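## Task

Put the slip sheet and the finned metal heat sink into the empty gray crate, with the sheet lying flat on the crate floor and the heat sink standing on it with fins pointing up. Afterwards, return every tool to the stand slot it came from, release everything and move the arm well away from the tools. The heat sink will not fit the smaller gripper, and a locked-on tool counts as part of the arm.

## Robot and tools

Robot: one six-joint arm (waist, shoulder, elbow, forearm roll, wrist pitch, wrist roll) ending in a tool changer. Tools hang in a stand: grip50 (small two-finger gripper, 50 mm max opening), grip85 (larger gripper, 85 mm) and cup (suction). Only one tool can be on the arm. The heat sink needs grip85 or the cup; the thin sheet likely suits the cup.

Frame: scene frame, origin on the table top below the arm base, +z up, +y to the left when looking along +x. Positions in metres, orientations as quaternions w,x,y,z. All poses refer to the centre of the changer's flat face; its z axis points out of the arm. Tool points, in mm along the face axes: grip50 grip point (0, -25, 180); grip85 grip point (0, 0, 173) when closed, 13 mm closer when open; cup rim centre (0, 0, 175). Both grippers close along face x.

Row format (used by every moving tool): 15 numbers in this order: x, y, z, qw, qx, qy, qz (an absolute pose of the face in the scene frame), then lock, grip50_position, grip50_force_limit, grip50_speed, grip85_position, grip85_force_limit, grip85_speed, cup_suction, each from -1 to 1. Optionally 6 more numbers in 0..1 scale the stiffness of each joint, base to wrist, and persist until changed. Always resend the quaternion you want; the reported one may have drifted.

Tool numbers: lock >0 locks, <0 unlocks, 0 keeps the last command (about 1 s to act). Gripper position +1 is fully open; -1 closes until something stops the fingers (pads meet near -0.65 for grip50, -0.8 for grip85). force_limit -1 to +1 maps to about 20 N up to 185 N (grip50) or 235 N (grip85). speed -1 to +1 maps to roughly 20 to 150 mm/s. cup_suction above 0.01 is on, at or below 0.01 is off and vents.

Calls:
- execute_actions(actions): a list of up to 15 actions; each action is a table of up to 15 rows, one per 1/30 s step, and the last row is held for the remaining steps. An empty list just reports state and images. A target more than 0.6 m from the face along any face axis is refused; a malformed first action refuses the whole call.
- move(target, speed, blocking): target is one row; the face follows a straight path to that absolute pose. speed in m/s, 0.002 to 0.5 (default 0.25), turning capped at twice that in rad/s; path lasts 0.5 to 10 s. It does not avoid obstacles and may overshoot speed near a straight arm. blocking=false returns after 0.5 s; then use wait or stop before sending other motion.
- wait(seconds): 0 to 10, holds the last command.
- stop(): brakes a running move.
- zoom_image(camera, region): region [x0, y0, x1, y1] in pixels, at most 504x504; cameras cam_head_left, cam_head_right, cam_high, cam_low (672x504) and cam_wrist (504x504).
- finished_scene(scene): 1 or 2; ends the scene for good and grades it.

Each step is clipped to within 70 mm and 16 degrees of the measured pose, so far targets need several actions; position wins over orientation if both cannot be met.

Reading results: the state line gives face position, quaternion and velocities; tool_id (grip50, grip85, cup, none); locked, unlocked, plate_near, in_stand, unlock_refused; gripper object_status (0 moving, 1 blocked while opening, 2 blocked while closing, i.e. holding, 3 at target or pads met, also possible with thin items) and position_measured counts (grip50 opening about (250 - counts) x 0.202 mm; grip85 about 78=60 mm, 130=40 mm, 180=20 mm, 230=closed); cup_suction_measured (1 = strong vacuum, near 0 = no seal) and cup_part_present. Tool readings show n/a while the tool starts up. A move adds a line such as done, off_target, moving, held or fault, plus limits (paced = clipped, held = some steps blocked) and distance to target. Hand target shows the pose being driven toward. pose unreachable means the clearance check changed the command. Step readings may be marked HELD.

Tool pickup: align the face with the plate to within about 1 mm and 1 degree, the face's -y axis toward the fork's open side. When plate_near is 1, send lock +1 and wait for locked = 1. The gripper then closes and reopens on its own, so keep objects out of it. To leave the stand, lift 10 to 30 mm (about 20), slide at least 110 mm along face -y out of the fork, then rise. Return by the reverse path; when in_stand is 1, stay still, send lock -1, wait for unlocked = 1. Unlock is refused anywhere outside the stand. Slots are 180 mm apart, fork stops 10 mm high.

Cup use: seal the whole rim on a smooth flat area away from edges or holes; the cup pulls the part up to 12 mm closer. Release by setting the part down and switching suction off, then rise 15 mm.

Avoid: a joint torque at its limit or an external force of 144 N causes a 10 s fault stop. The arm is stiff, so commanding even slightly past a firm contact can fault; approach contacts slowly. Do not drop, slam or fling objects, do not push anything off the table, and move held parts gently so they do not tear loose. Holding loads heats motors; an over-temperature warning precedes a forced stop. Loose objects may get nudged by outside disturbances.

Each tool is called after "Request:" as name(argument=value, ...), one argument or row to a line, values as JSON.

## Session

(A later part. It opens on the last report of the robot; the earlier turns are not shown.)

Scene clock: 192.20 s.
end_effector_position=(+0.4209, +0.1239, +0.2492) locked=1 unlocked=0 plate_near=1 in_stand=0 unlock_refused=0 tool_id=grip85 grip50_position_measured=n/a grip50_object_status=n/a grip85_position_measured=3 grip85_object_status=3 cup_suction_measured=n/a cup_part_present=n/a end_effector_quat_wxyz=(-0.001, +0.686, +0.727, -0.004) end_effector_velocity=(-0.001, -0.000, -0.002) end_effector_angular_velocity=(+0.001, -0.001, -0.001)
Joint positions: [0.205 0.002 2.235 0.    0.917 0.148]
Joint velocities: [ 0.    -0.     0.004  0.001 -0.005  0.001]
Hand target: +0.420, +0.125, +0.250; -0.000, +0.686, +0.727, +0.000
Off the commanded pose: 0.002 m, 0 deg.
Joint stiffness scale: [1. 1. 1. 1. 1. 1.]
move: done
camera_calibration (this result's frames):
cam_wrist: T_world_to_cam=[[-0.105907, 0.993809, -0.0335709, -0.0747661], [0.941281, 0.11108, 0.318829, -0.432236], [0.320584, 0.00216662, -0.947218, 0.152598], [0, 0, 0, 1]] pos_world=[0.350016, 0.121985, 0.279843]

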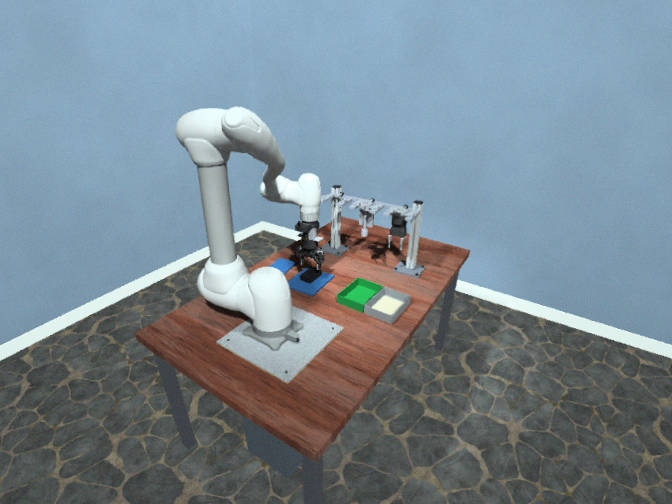

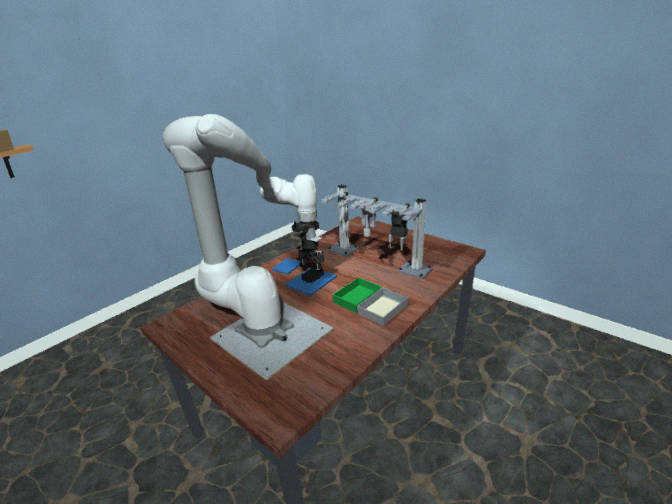

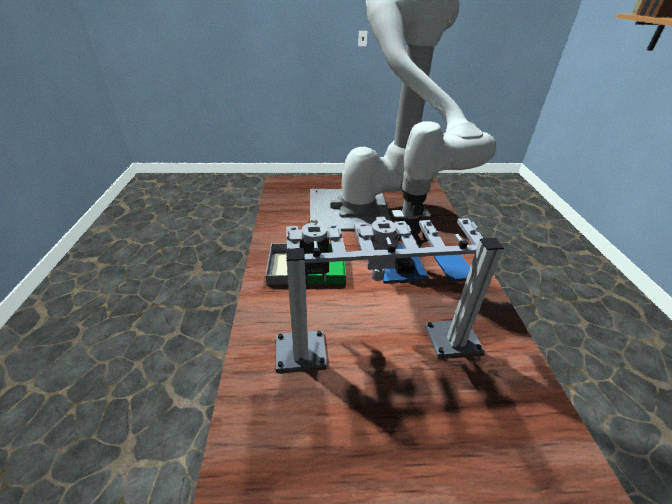

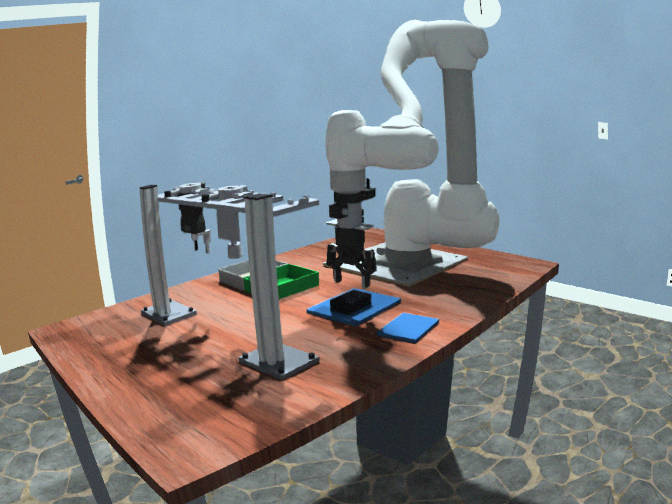

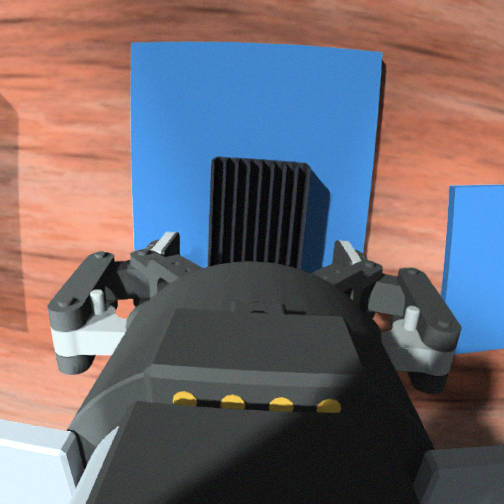

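Request:
move(
  target=[0.42,0.125,0.198,0,0.6865,0.7271,0,0,1,0,0,1,0,0,0],
  speed=0.03,
)

Request:
move(
  target=[0.42,0.125,0.198,0,0.6865,0.7271,0,0,1,0,0,-1,-0.3,-0.5,0],
  speed=0.03,
)

Request:
move(
  target=[0.42,0.125,0.27,0,0.6865,0.7271,0,0,1,0,0,-1,-0.3,-0.5,0],
  speed=0.06,
)

Request:
move(
  target=[0.409,-0.3025,0.27,0,0.9998,-0.02,0,0,1,0,0,-1,-0.3,-0.5,0],
  speed=0.2,
)

Request:
move(
  target=[0.409,-0.3025,0.205,0,0.9998,-0.02,0,0,1,0,0,-1,-0.3,-0.5,0],
  speed=0.03,
)

Scene clock: 203.37 s.
end_effector_position=(+0.4204, +0.1237, +0.2010) locked=1 unlocked=0 plate_near=1 in_stand=0 unlock_refused=0 tool_id=grip85 grip50_position_measured=n/a grip50_object_status=n/a grip85_position_measured=3 grip85_object_status=3 cup_suction_measured=n/a cup_part_present=n/a end_effector_quat_wxyz=(+0.002, +0.686, +0.727, +0.000) end_effector_velocity=(+0.000, -0.000, -0.002) end_effector_angular_velocity=(+0.000, -0.001, -0.001)
Joint positions: [0.205 0.065 2.284 0.    0.796 0.148]
Joint velocities: [-0.     0.003  0.002 -0.    -0.006  0.001]
Hand target: +0.420, +0.125, +0.198; -0.000, +0.686, +0.727, +0.000
Off the commanded pose: 0.003 m, 0 deg.
Joint stiffness scale: [1. 1. 1. 1. 1. 1.]
move: done
camera_calibration (this result's frames):
cam_wrist: T_world_to_cam=[[-0.105598, 0.993873, -0.0326561, -0.076531], [0.93831, 0.110461, 0.327677, -0.416836], [0.329277, 0.00396043, -0.944225, 0.102648], [0, 0, 0, 1]] pos_world=[0.349241, 0.1217, 0.231012]

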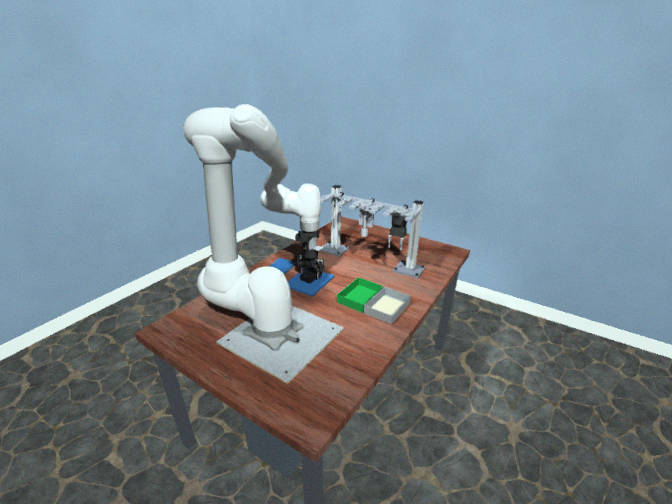

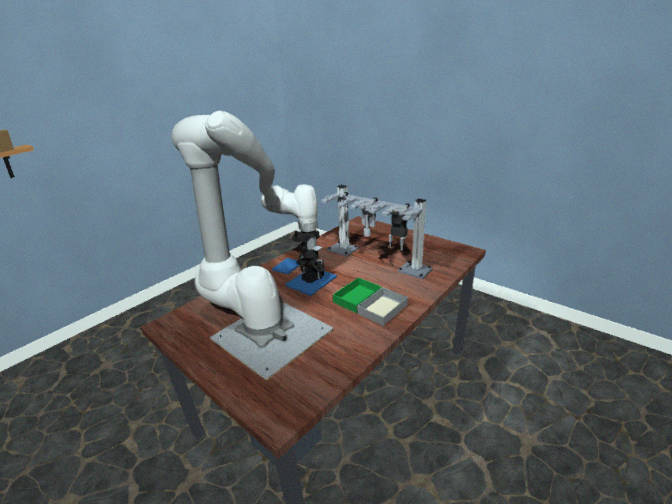

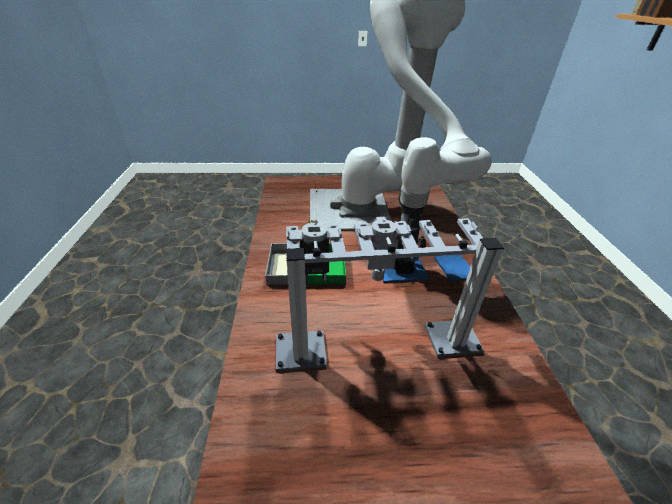

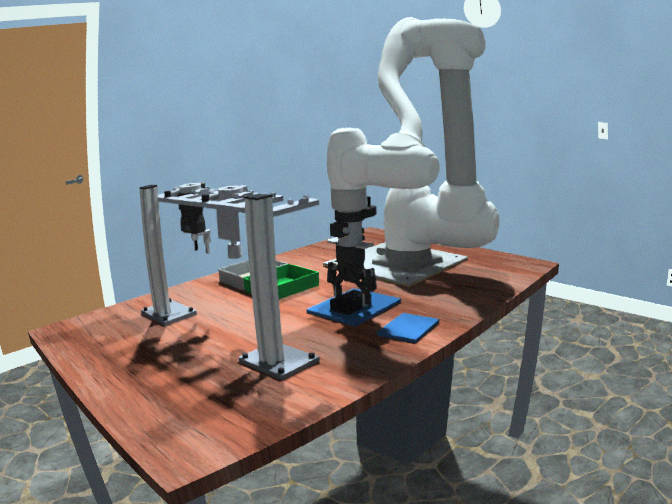

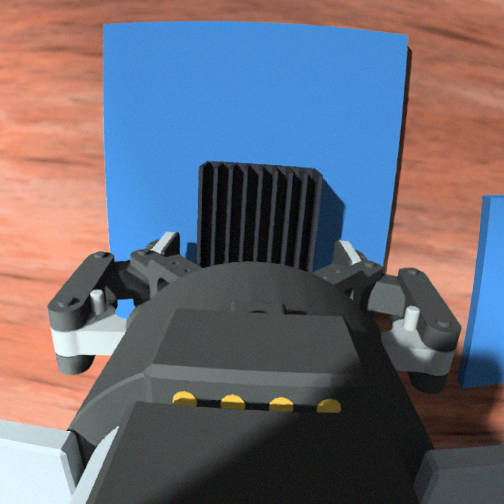

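Scene clock: 204.23 s.
end_effector_position=(+0.4205, +0.1237, +0.2009) locked=1 unlocked=0 plate_near=1 in_stand=0 unlock_refused=0 tool_id=grip85 grip50_position_measured=n/a grip50_object_status=n/a grip85_position_measured=80 grip85_object_status=2 cup_suction_measured=n/a cup_part_present=n/a end_effector_quat_wxyz=(+0.002, +0.686, +0.727, +0.000) end_effector_velocity=(-0.000, +0.000, -0.000) end_effector_angular_velocity=(+0.000, +0.001, -0.001)
Joint positions: [0.205 0.065 2.284 0.    0.795 0.148]
Joint velocities: [0.    0.    0.    0.001 0.    0.   ]
Hand target: +0.420, +0.125, +0.198; +0.000, +0.687, +0.727, -0.000
Off the commanded pose: 0.003 m, 0 deg.
Joint stiffness scale: [1. 1. 1. 1. 1. 1.]
move: done
camera_calibration (this result's frames):
cam_wrist: T_world_to_cam=[[-0.105591, 0.993874, -0.0326342, -0.0765528], [0.938243, 0.110446, 0.327874, -0.416947], [0.32947, 0.00400165, -0.944158, 0.102462], [0, 0, 0, 1]] pos_world=[0.349357, 0.121724, 0.230948]

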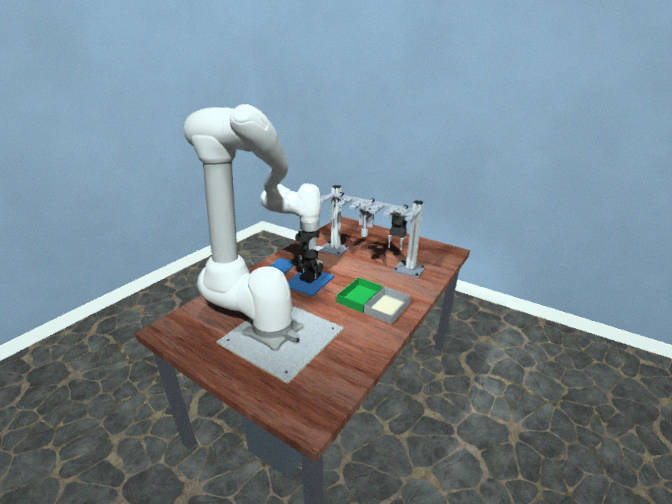

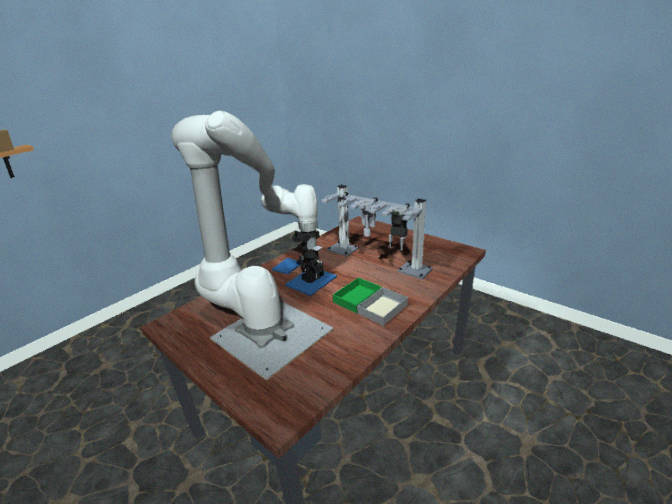

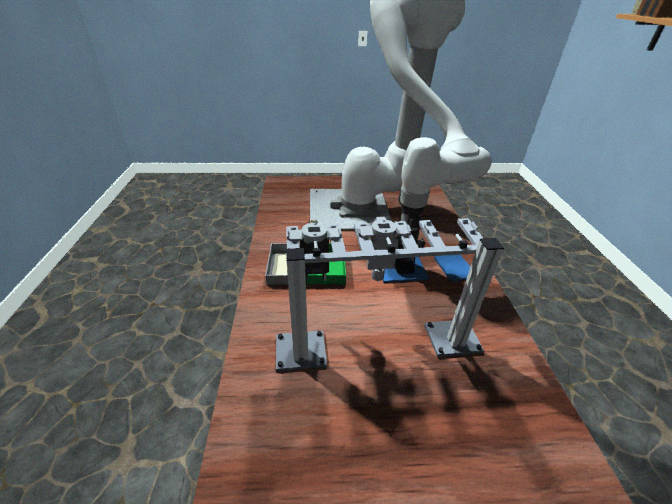

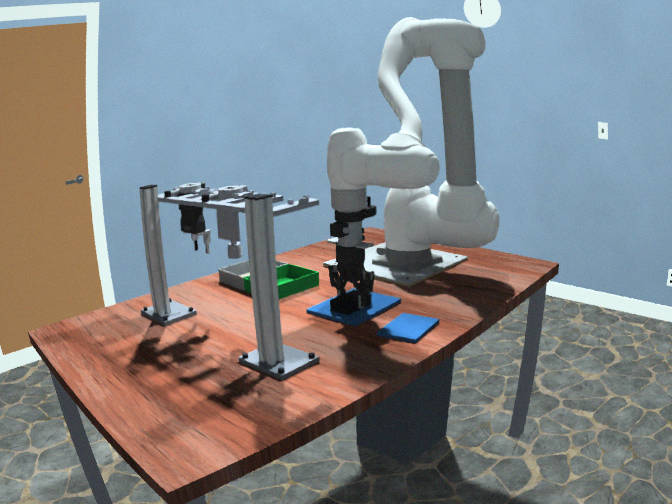

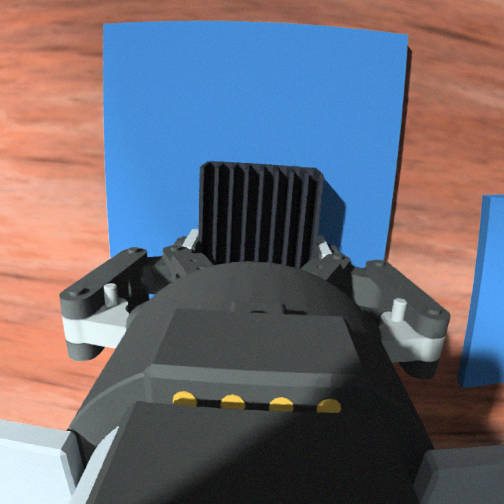

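Scene clock: 205.80 s.
end_effector_position=(+0.4205, +0.1239, +0.2666) locked=1 unlocked=0 plate_near=1 in_stand=0 unlock_refused=0 tool_id=grip85 grip50_position_measured=n/a grip50_object_status=n/a grip85_position_measured=80 grip85_object_status=2 cup_suction_measured=n/a cup_part_present=n/a end_effector_quat_wxyz=(+0.000, +0.686, +0.727, -0.002) end_effector_velocity=(-0.001, -0.000, +0.002) end_effector_angular_velocity=(+0.000, +0.005, -0.001)
Joint positions: [ 0.205 -0.021  2.219  0.     0.952  0.148]
Joint velocities: [-0.    -0.002 -0.002  0.001  0.008 -0.   ]
Hand target: +0.420, +0.125, +0.270; +0.000, +0.687, +0.727, -0.000
Off the commanded pose: 0.004 m, 0 deg.
Joint stiffness scale: [1. 1. 1. 1. 1. 1.]
move: off_target
camera_calibration (this result's frames):
cam_wrist: T_world_to_cam=[[-0.105787, 0.993836, -0.0331391, -0.074347], [0.939946, 0.110815, 0.322834, -0.437844], [0.324516, 0.00300258, -0.945875, 0.167174], [0, 0, 0, 1]] pos_world=[0.349434, 0.121907, 0.297013]

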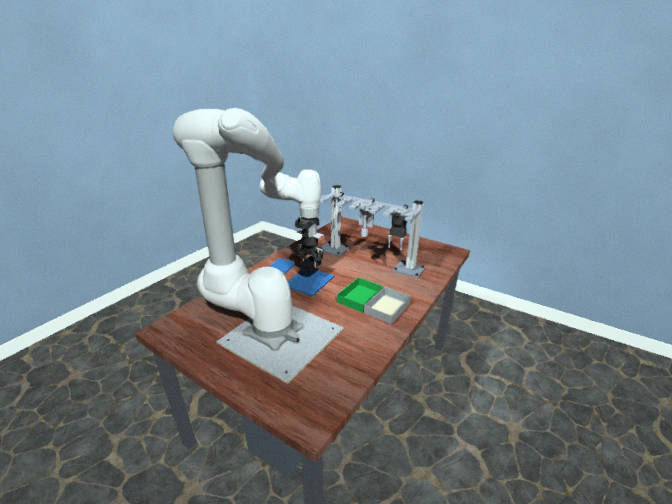

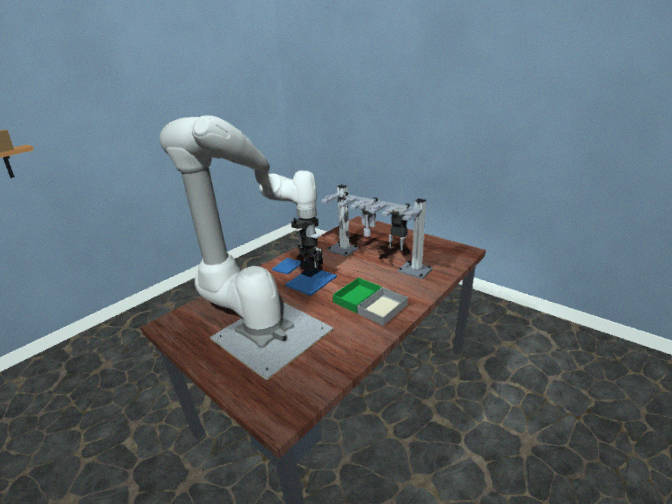

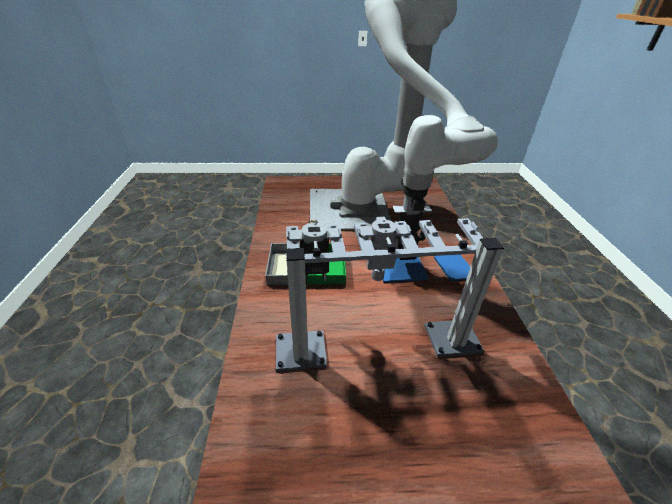

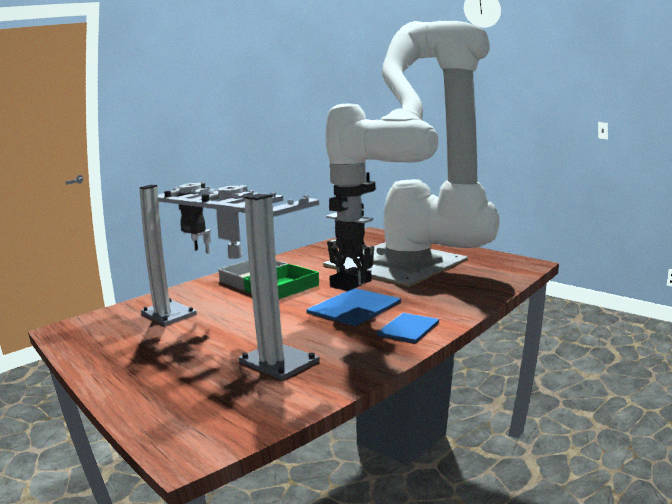

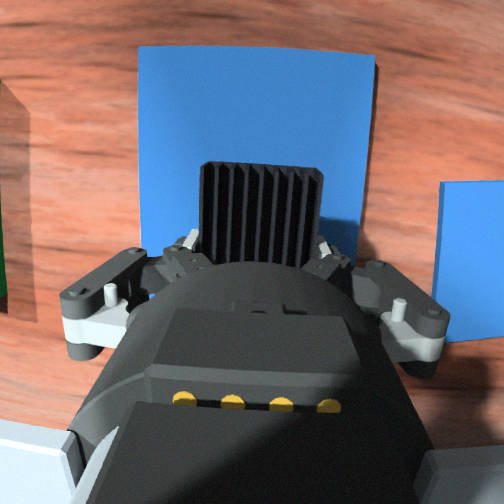

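Scene clock: 210.47 s.
end_effector_position=(+0.4087, -0.3004, +0.2710) locked=1 unlocked=0 plate_near=1 in_stand=0 unlock_refused=0 tool_id=grip85 grip50_position_measured=n/a grip50_object_status=n/a grip85_position_measured=80 grip85_object_status=2 cup_suction_measured=n/a cup_part_present=n/a end_effector_quat_wxyz=(+0.000, +1.000, -0.018, +0.003) end_effector_velocity=(+0.000, -0.002, -0.000) end_effector_angular_velocity=(-0.000, -0.000, -0.008)
Joint positions: [-0.701  0.082  2.103  0.     0.957  0.905]
Joint velocities: [-0.003  0.002 -0.002 -0.    -0.     0.006]
Hand target: +0.408, -0.303, +0.270; -0.001, +1.000, -0.020, -0.000
Off the commanded pose: 0.002 m, 0 deg.
Joint stiffness scale: [1. 1. 1. 1. 1. 1.]
move: done
camera_calibration (this result's frames):
cam_wrist: T_world_to_cam=[[0.999587, 0.0132776, -0.0254945, -0.402191], [0.020873, -0.945074, 0.326189, -0.323634], [-0.0197632, -0.326587, -0.944961, 0.217815], [0, 0, 0, 1]] pos_world=[0.413085, -0.229383, 0.301139]

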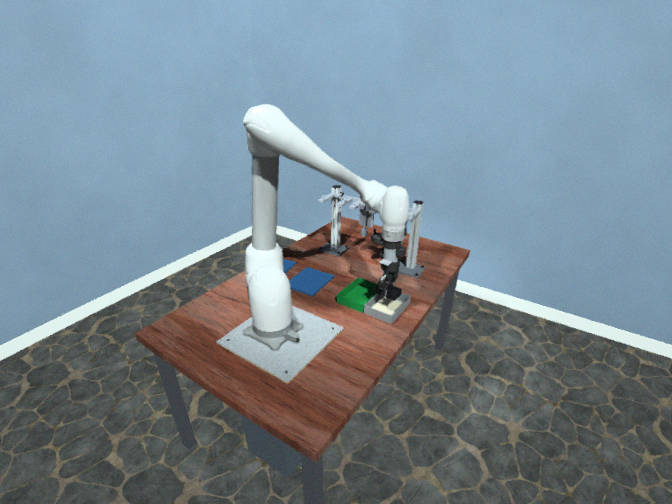

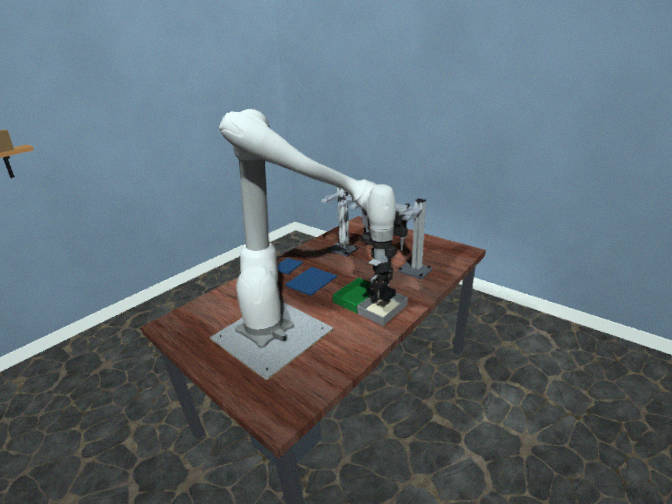

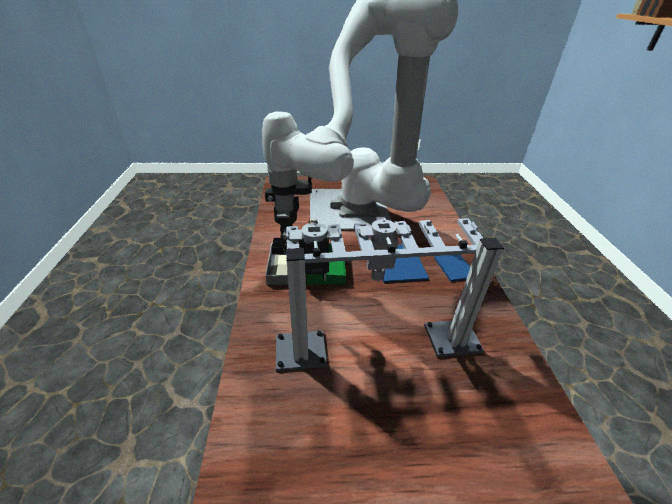

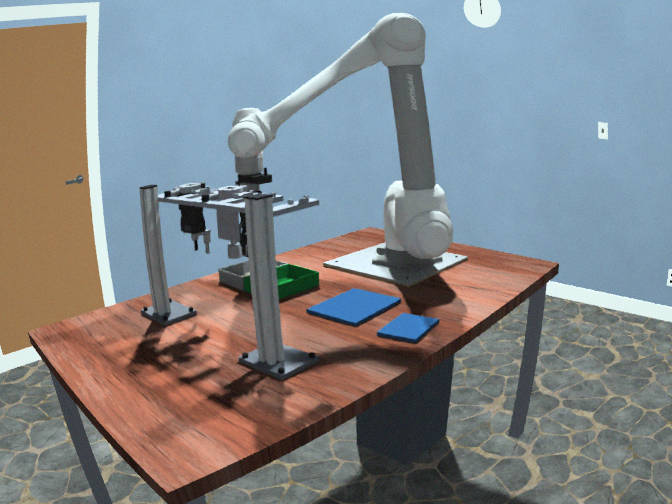

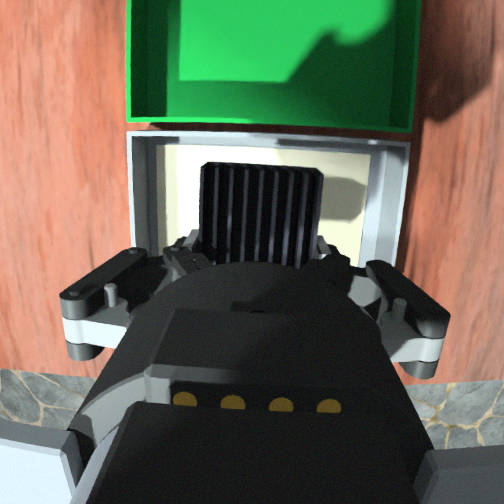

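Scene clock: 213.00 s.
end_effector_position=(+0.4098, -0.3011, +0.2080) locked=1 unlocked=0 plate_near=1 in_stand=0 unlock_refused=0 tool_id=grip85 grip50_position_measured=n/a grip50_object_status=n/a grip85_position_measured=80 grip85_object_status=2 cup_suction_measured=n/a cup_part_present=n/a end_effector_quat_wxyz=(-0.001, +1.000, -0.019, +0.002) end_effector_velocity=(+0.000, -0.001, -0.002) end_effector_angular_velocity=(-0.002, -0.001, +0.002)
Joint positions: [-0.702  0.159  2.157  0.     0.828  0.908]
Joint velocities: [-0.     0.003  0.001 -0.001 -0.005 -0.001]
Hand target: +0.409, -0.302, +0.205; -0.000, +1.000, -0.020, +0.000
Off the commanded pose: 0.003 m, 0 deg.
Joint stiffness scale: [1. 1. 1. 1. 1. 1.]
move: done
camera_calibration (this result's frames):
cam_wrist: T_world_to_cam=[[0.999563, 0.0106025, -0.0276005, -0.405214], [0.0189907, -0.945705, 0.32447, -0.302887], [-0.0226617, -0.324852, -0.945493, 0.159959], [0, 0, 0, 1]] pos_world=[0.414414, -0.230183, 0.238334]

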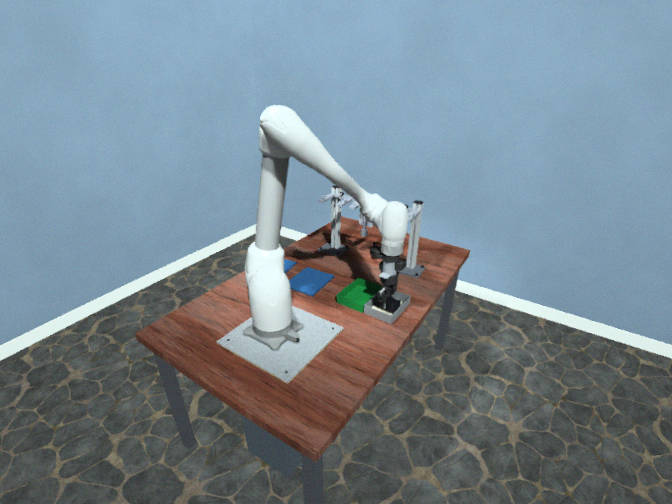

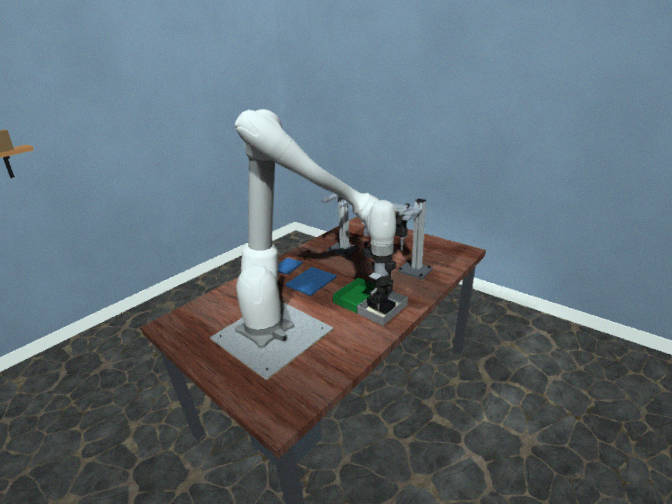

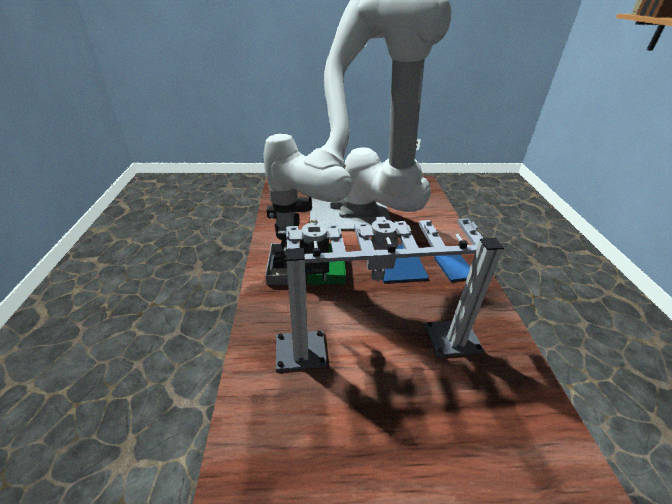

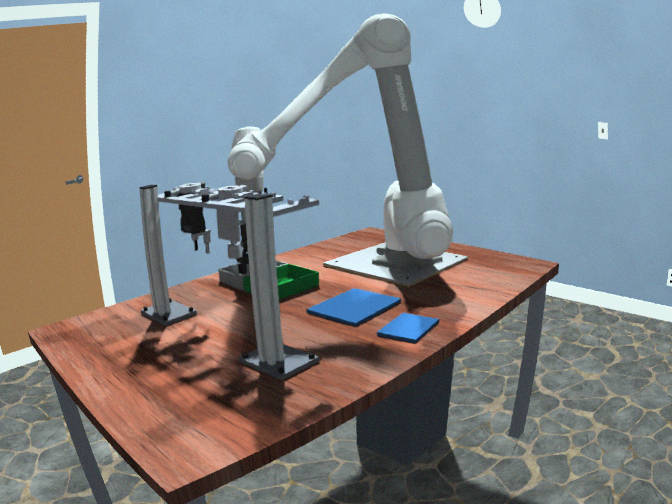

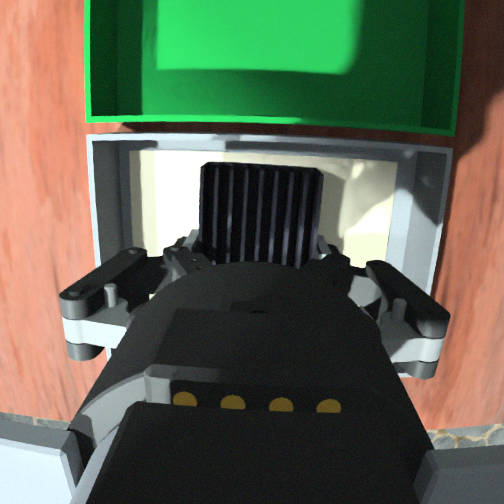

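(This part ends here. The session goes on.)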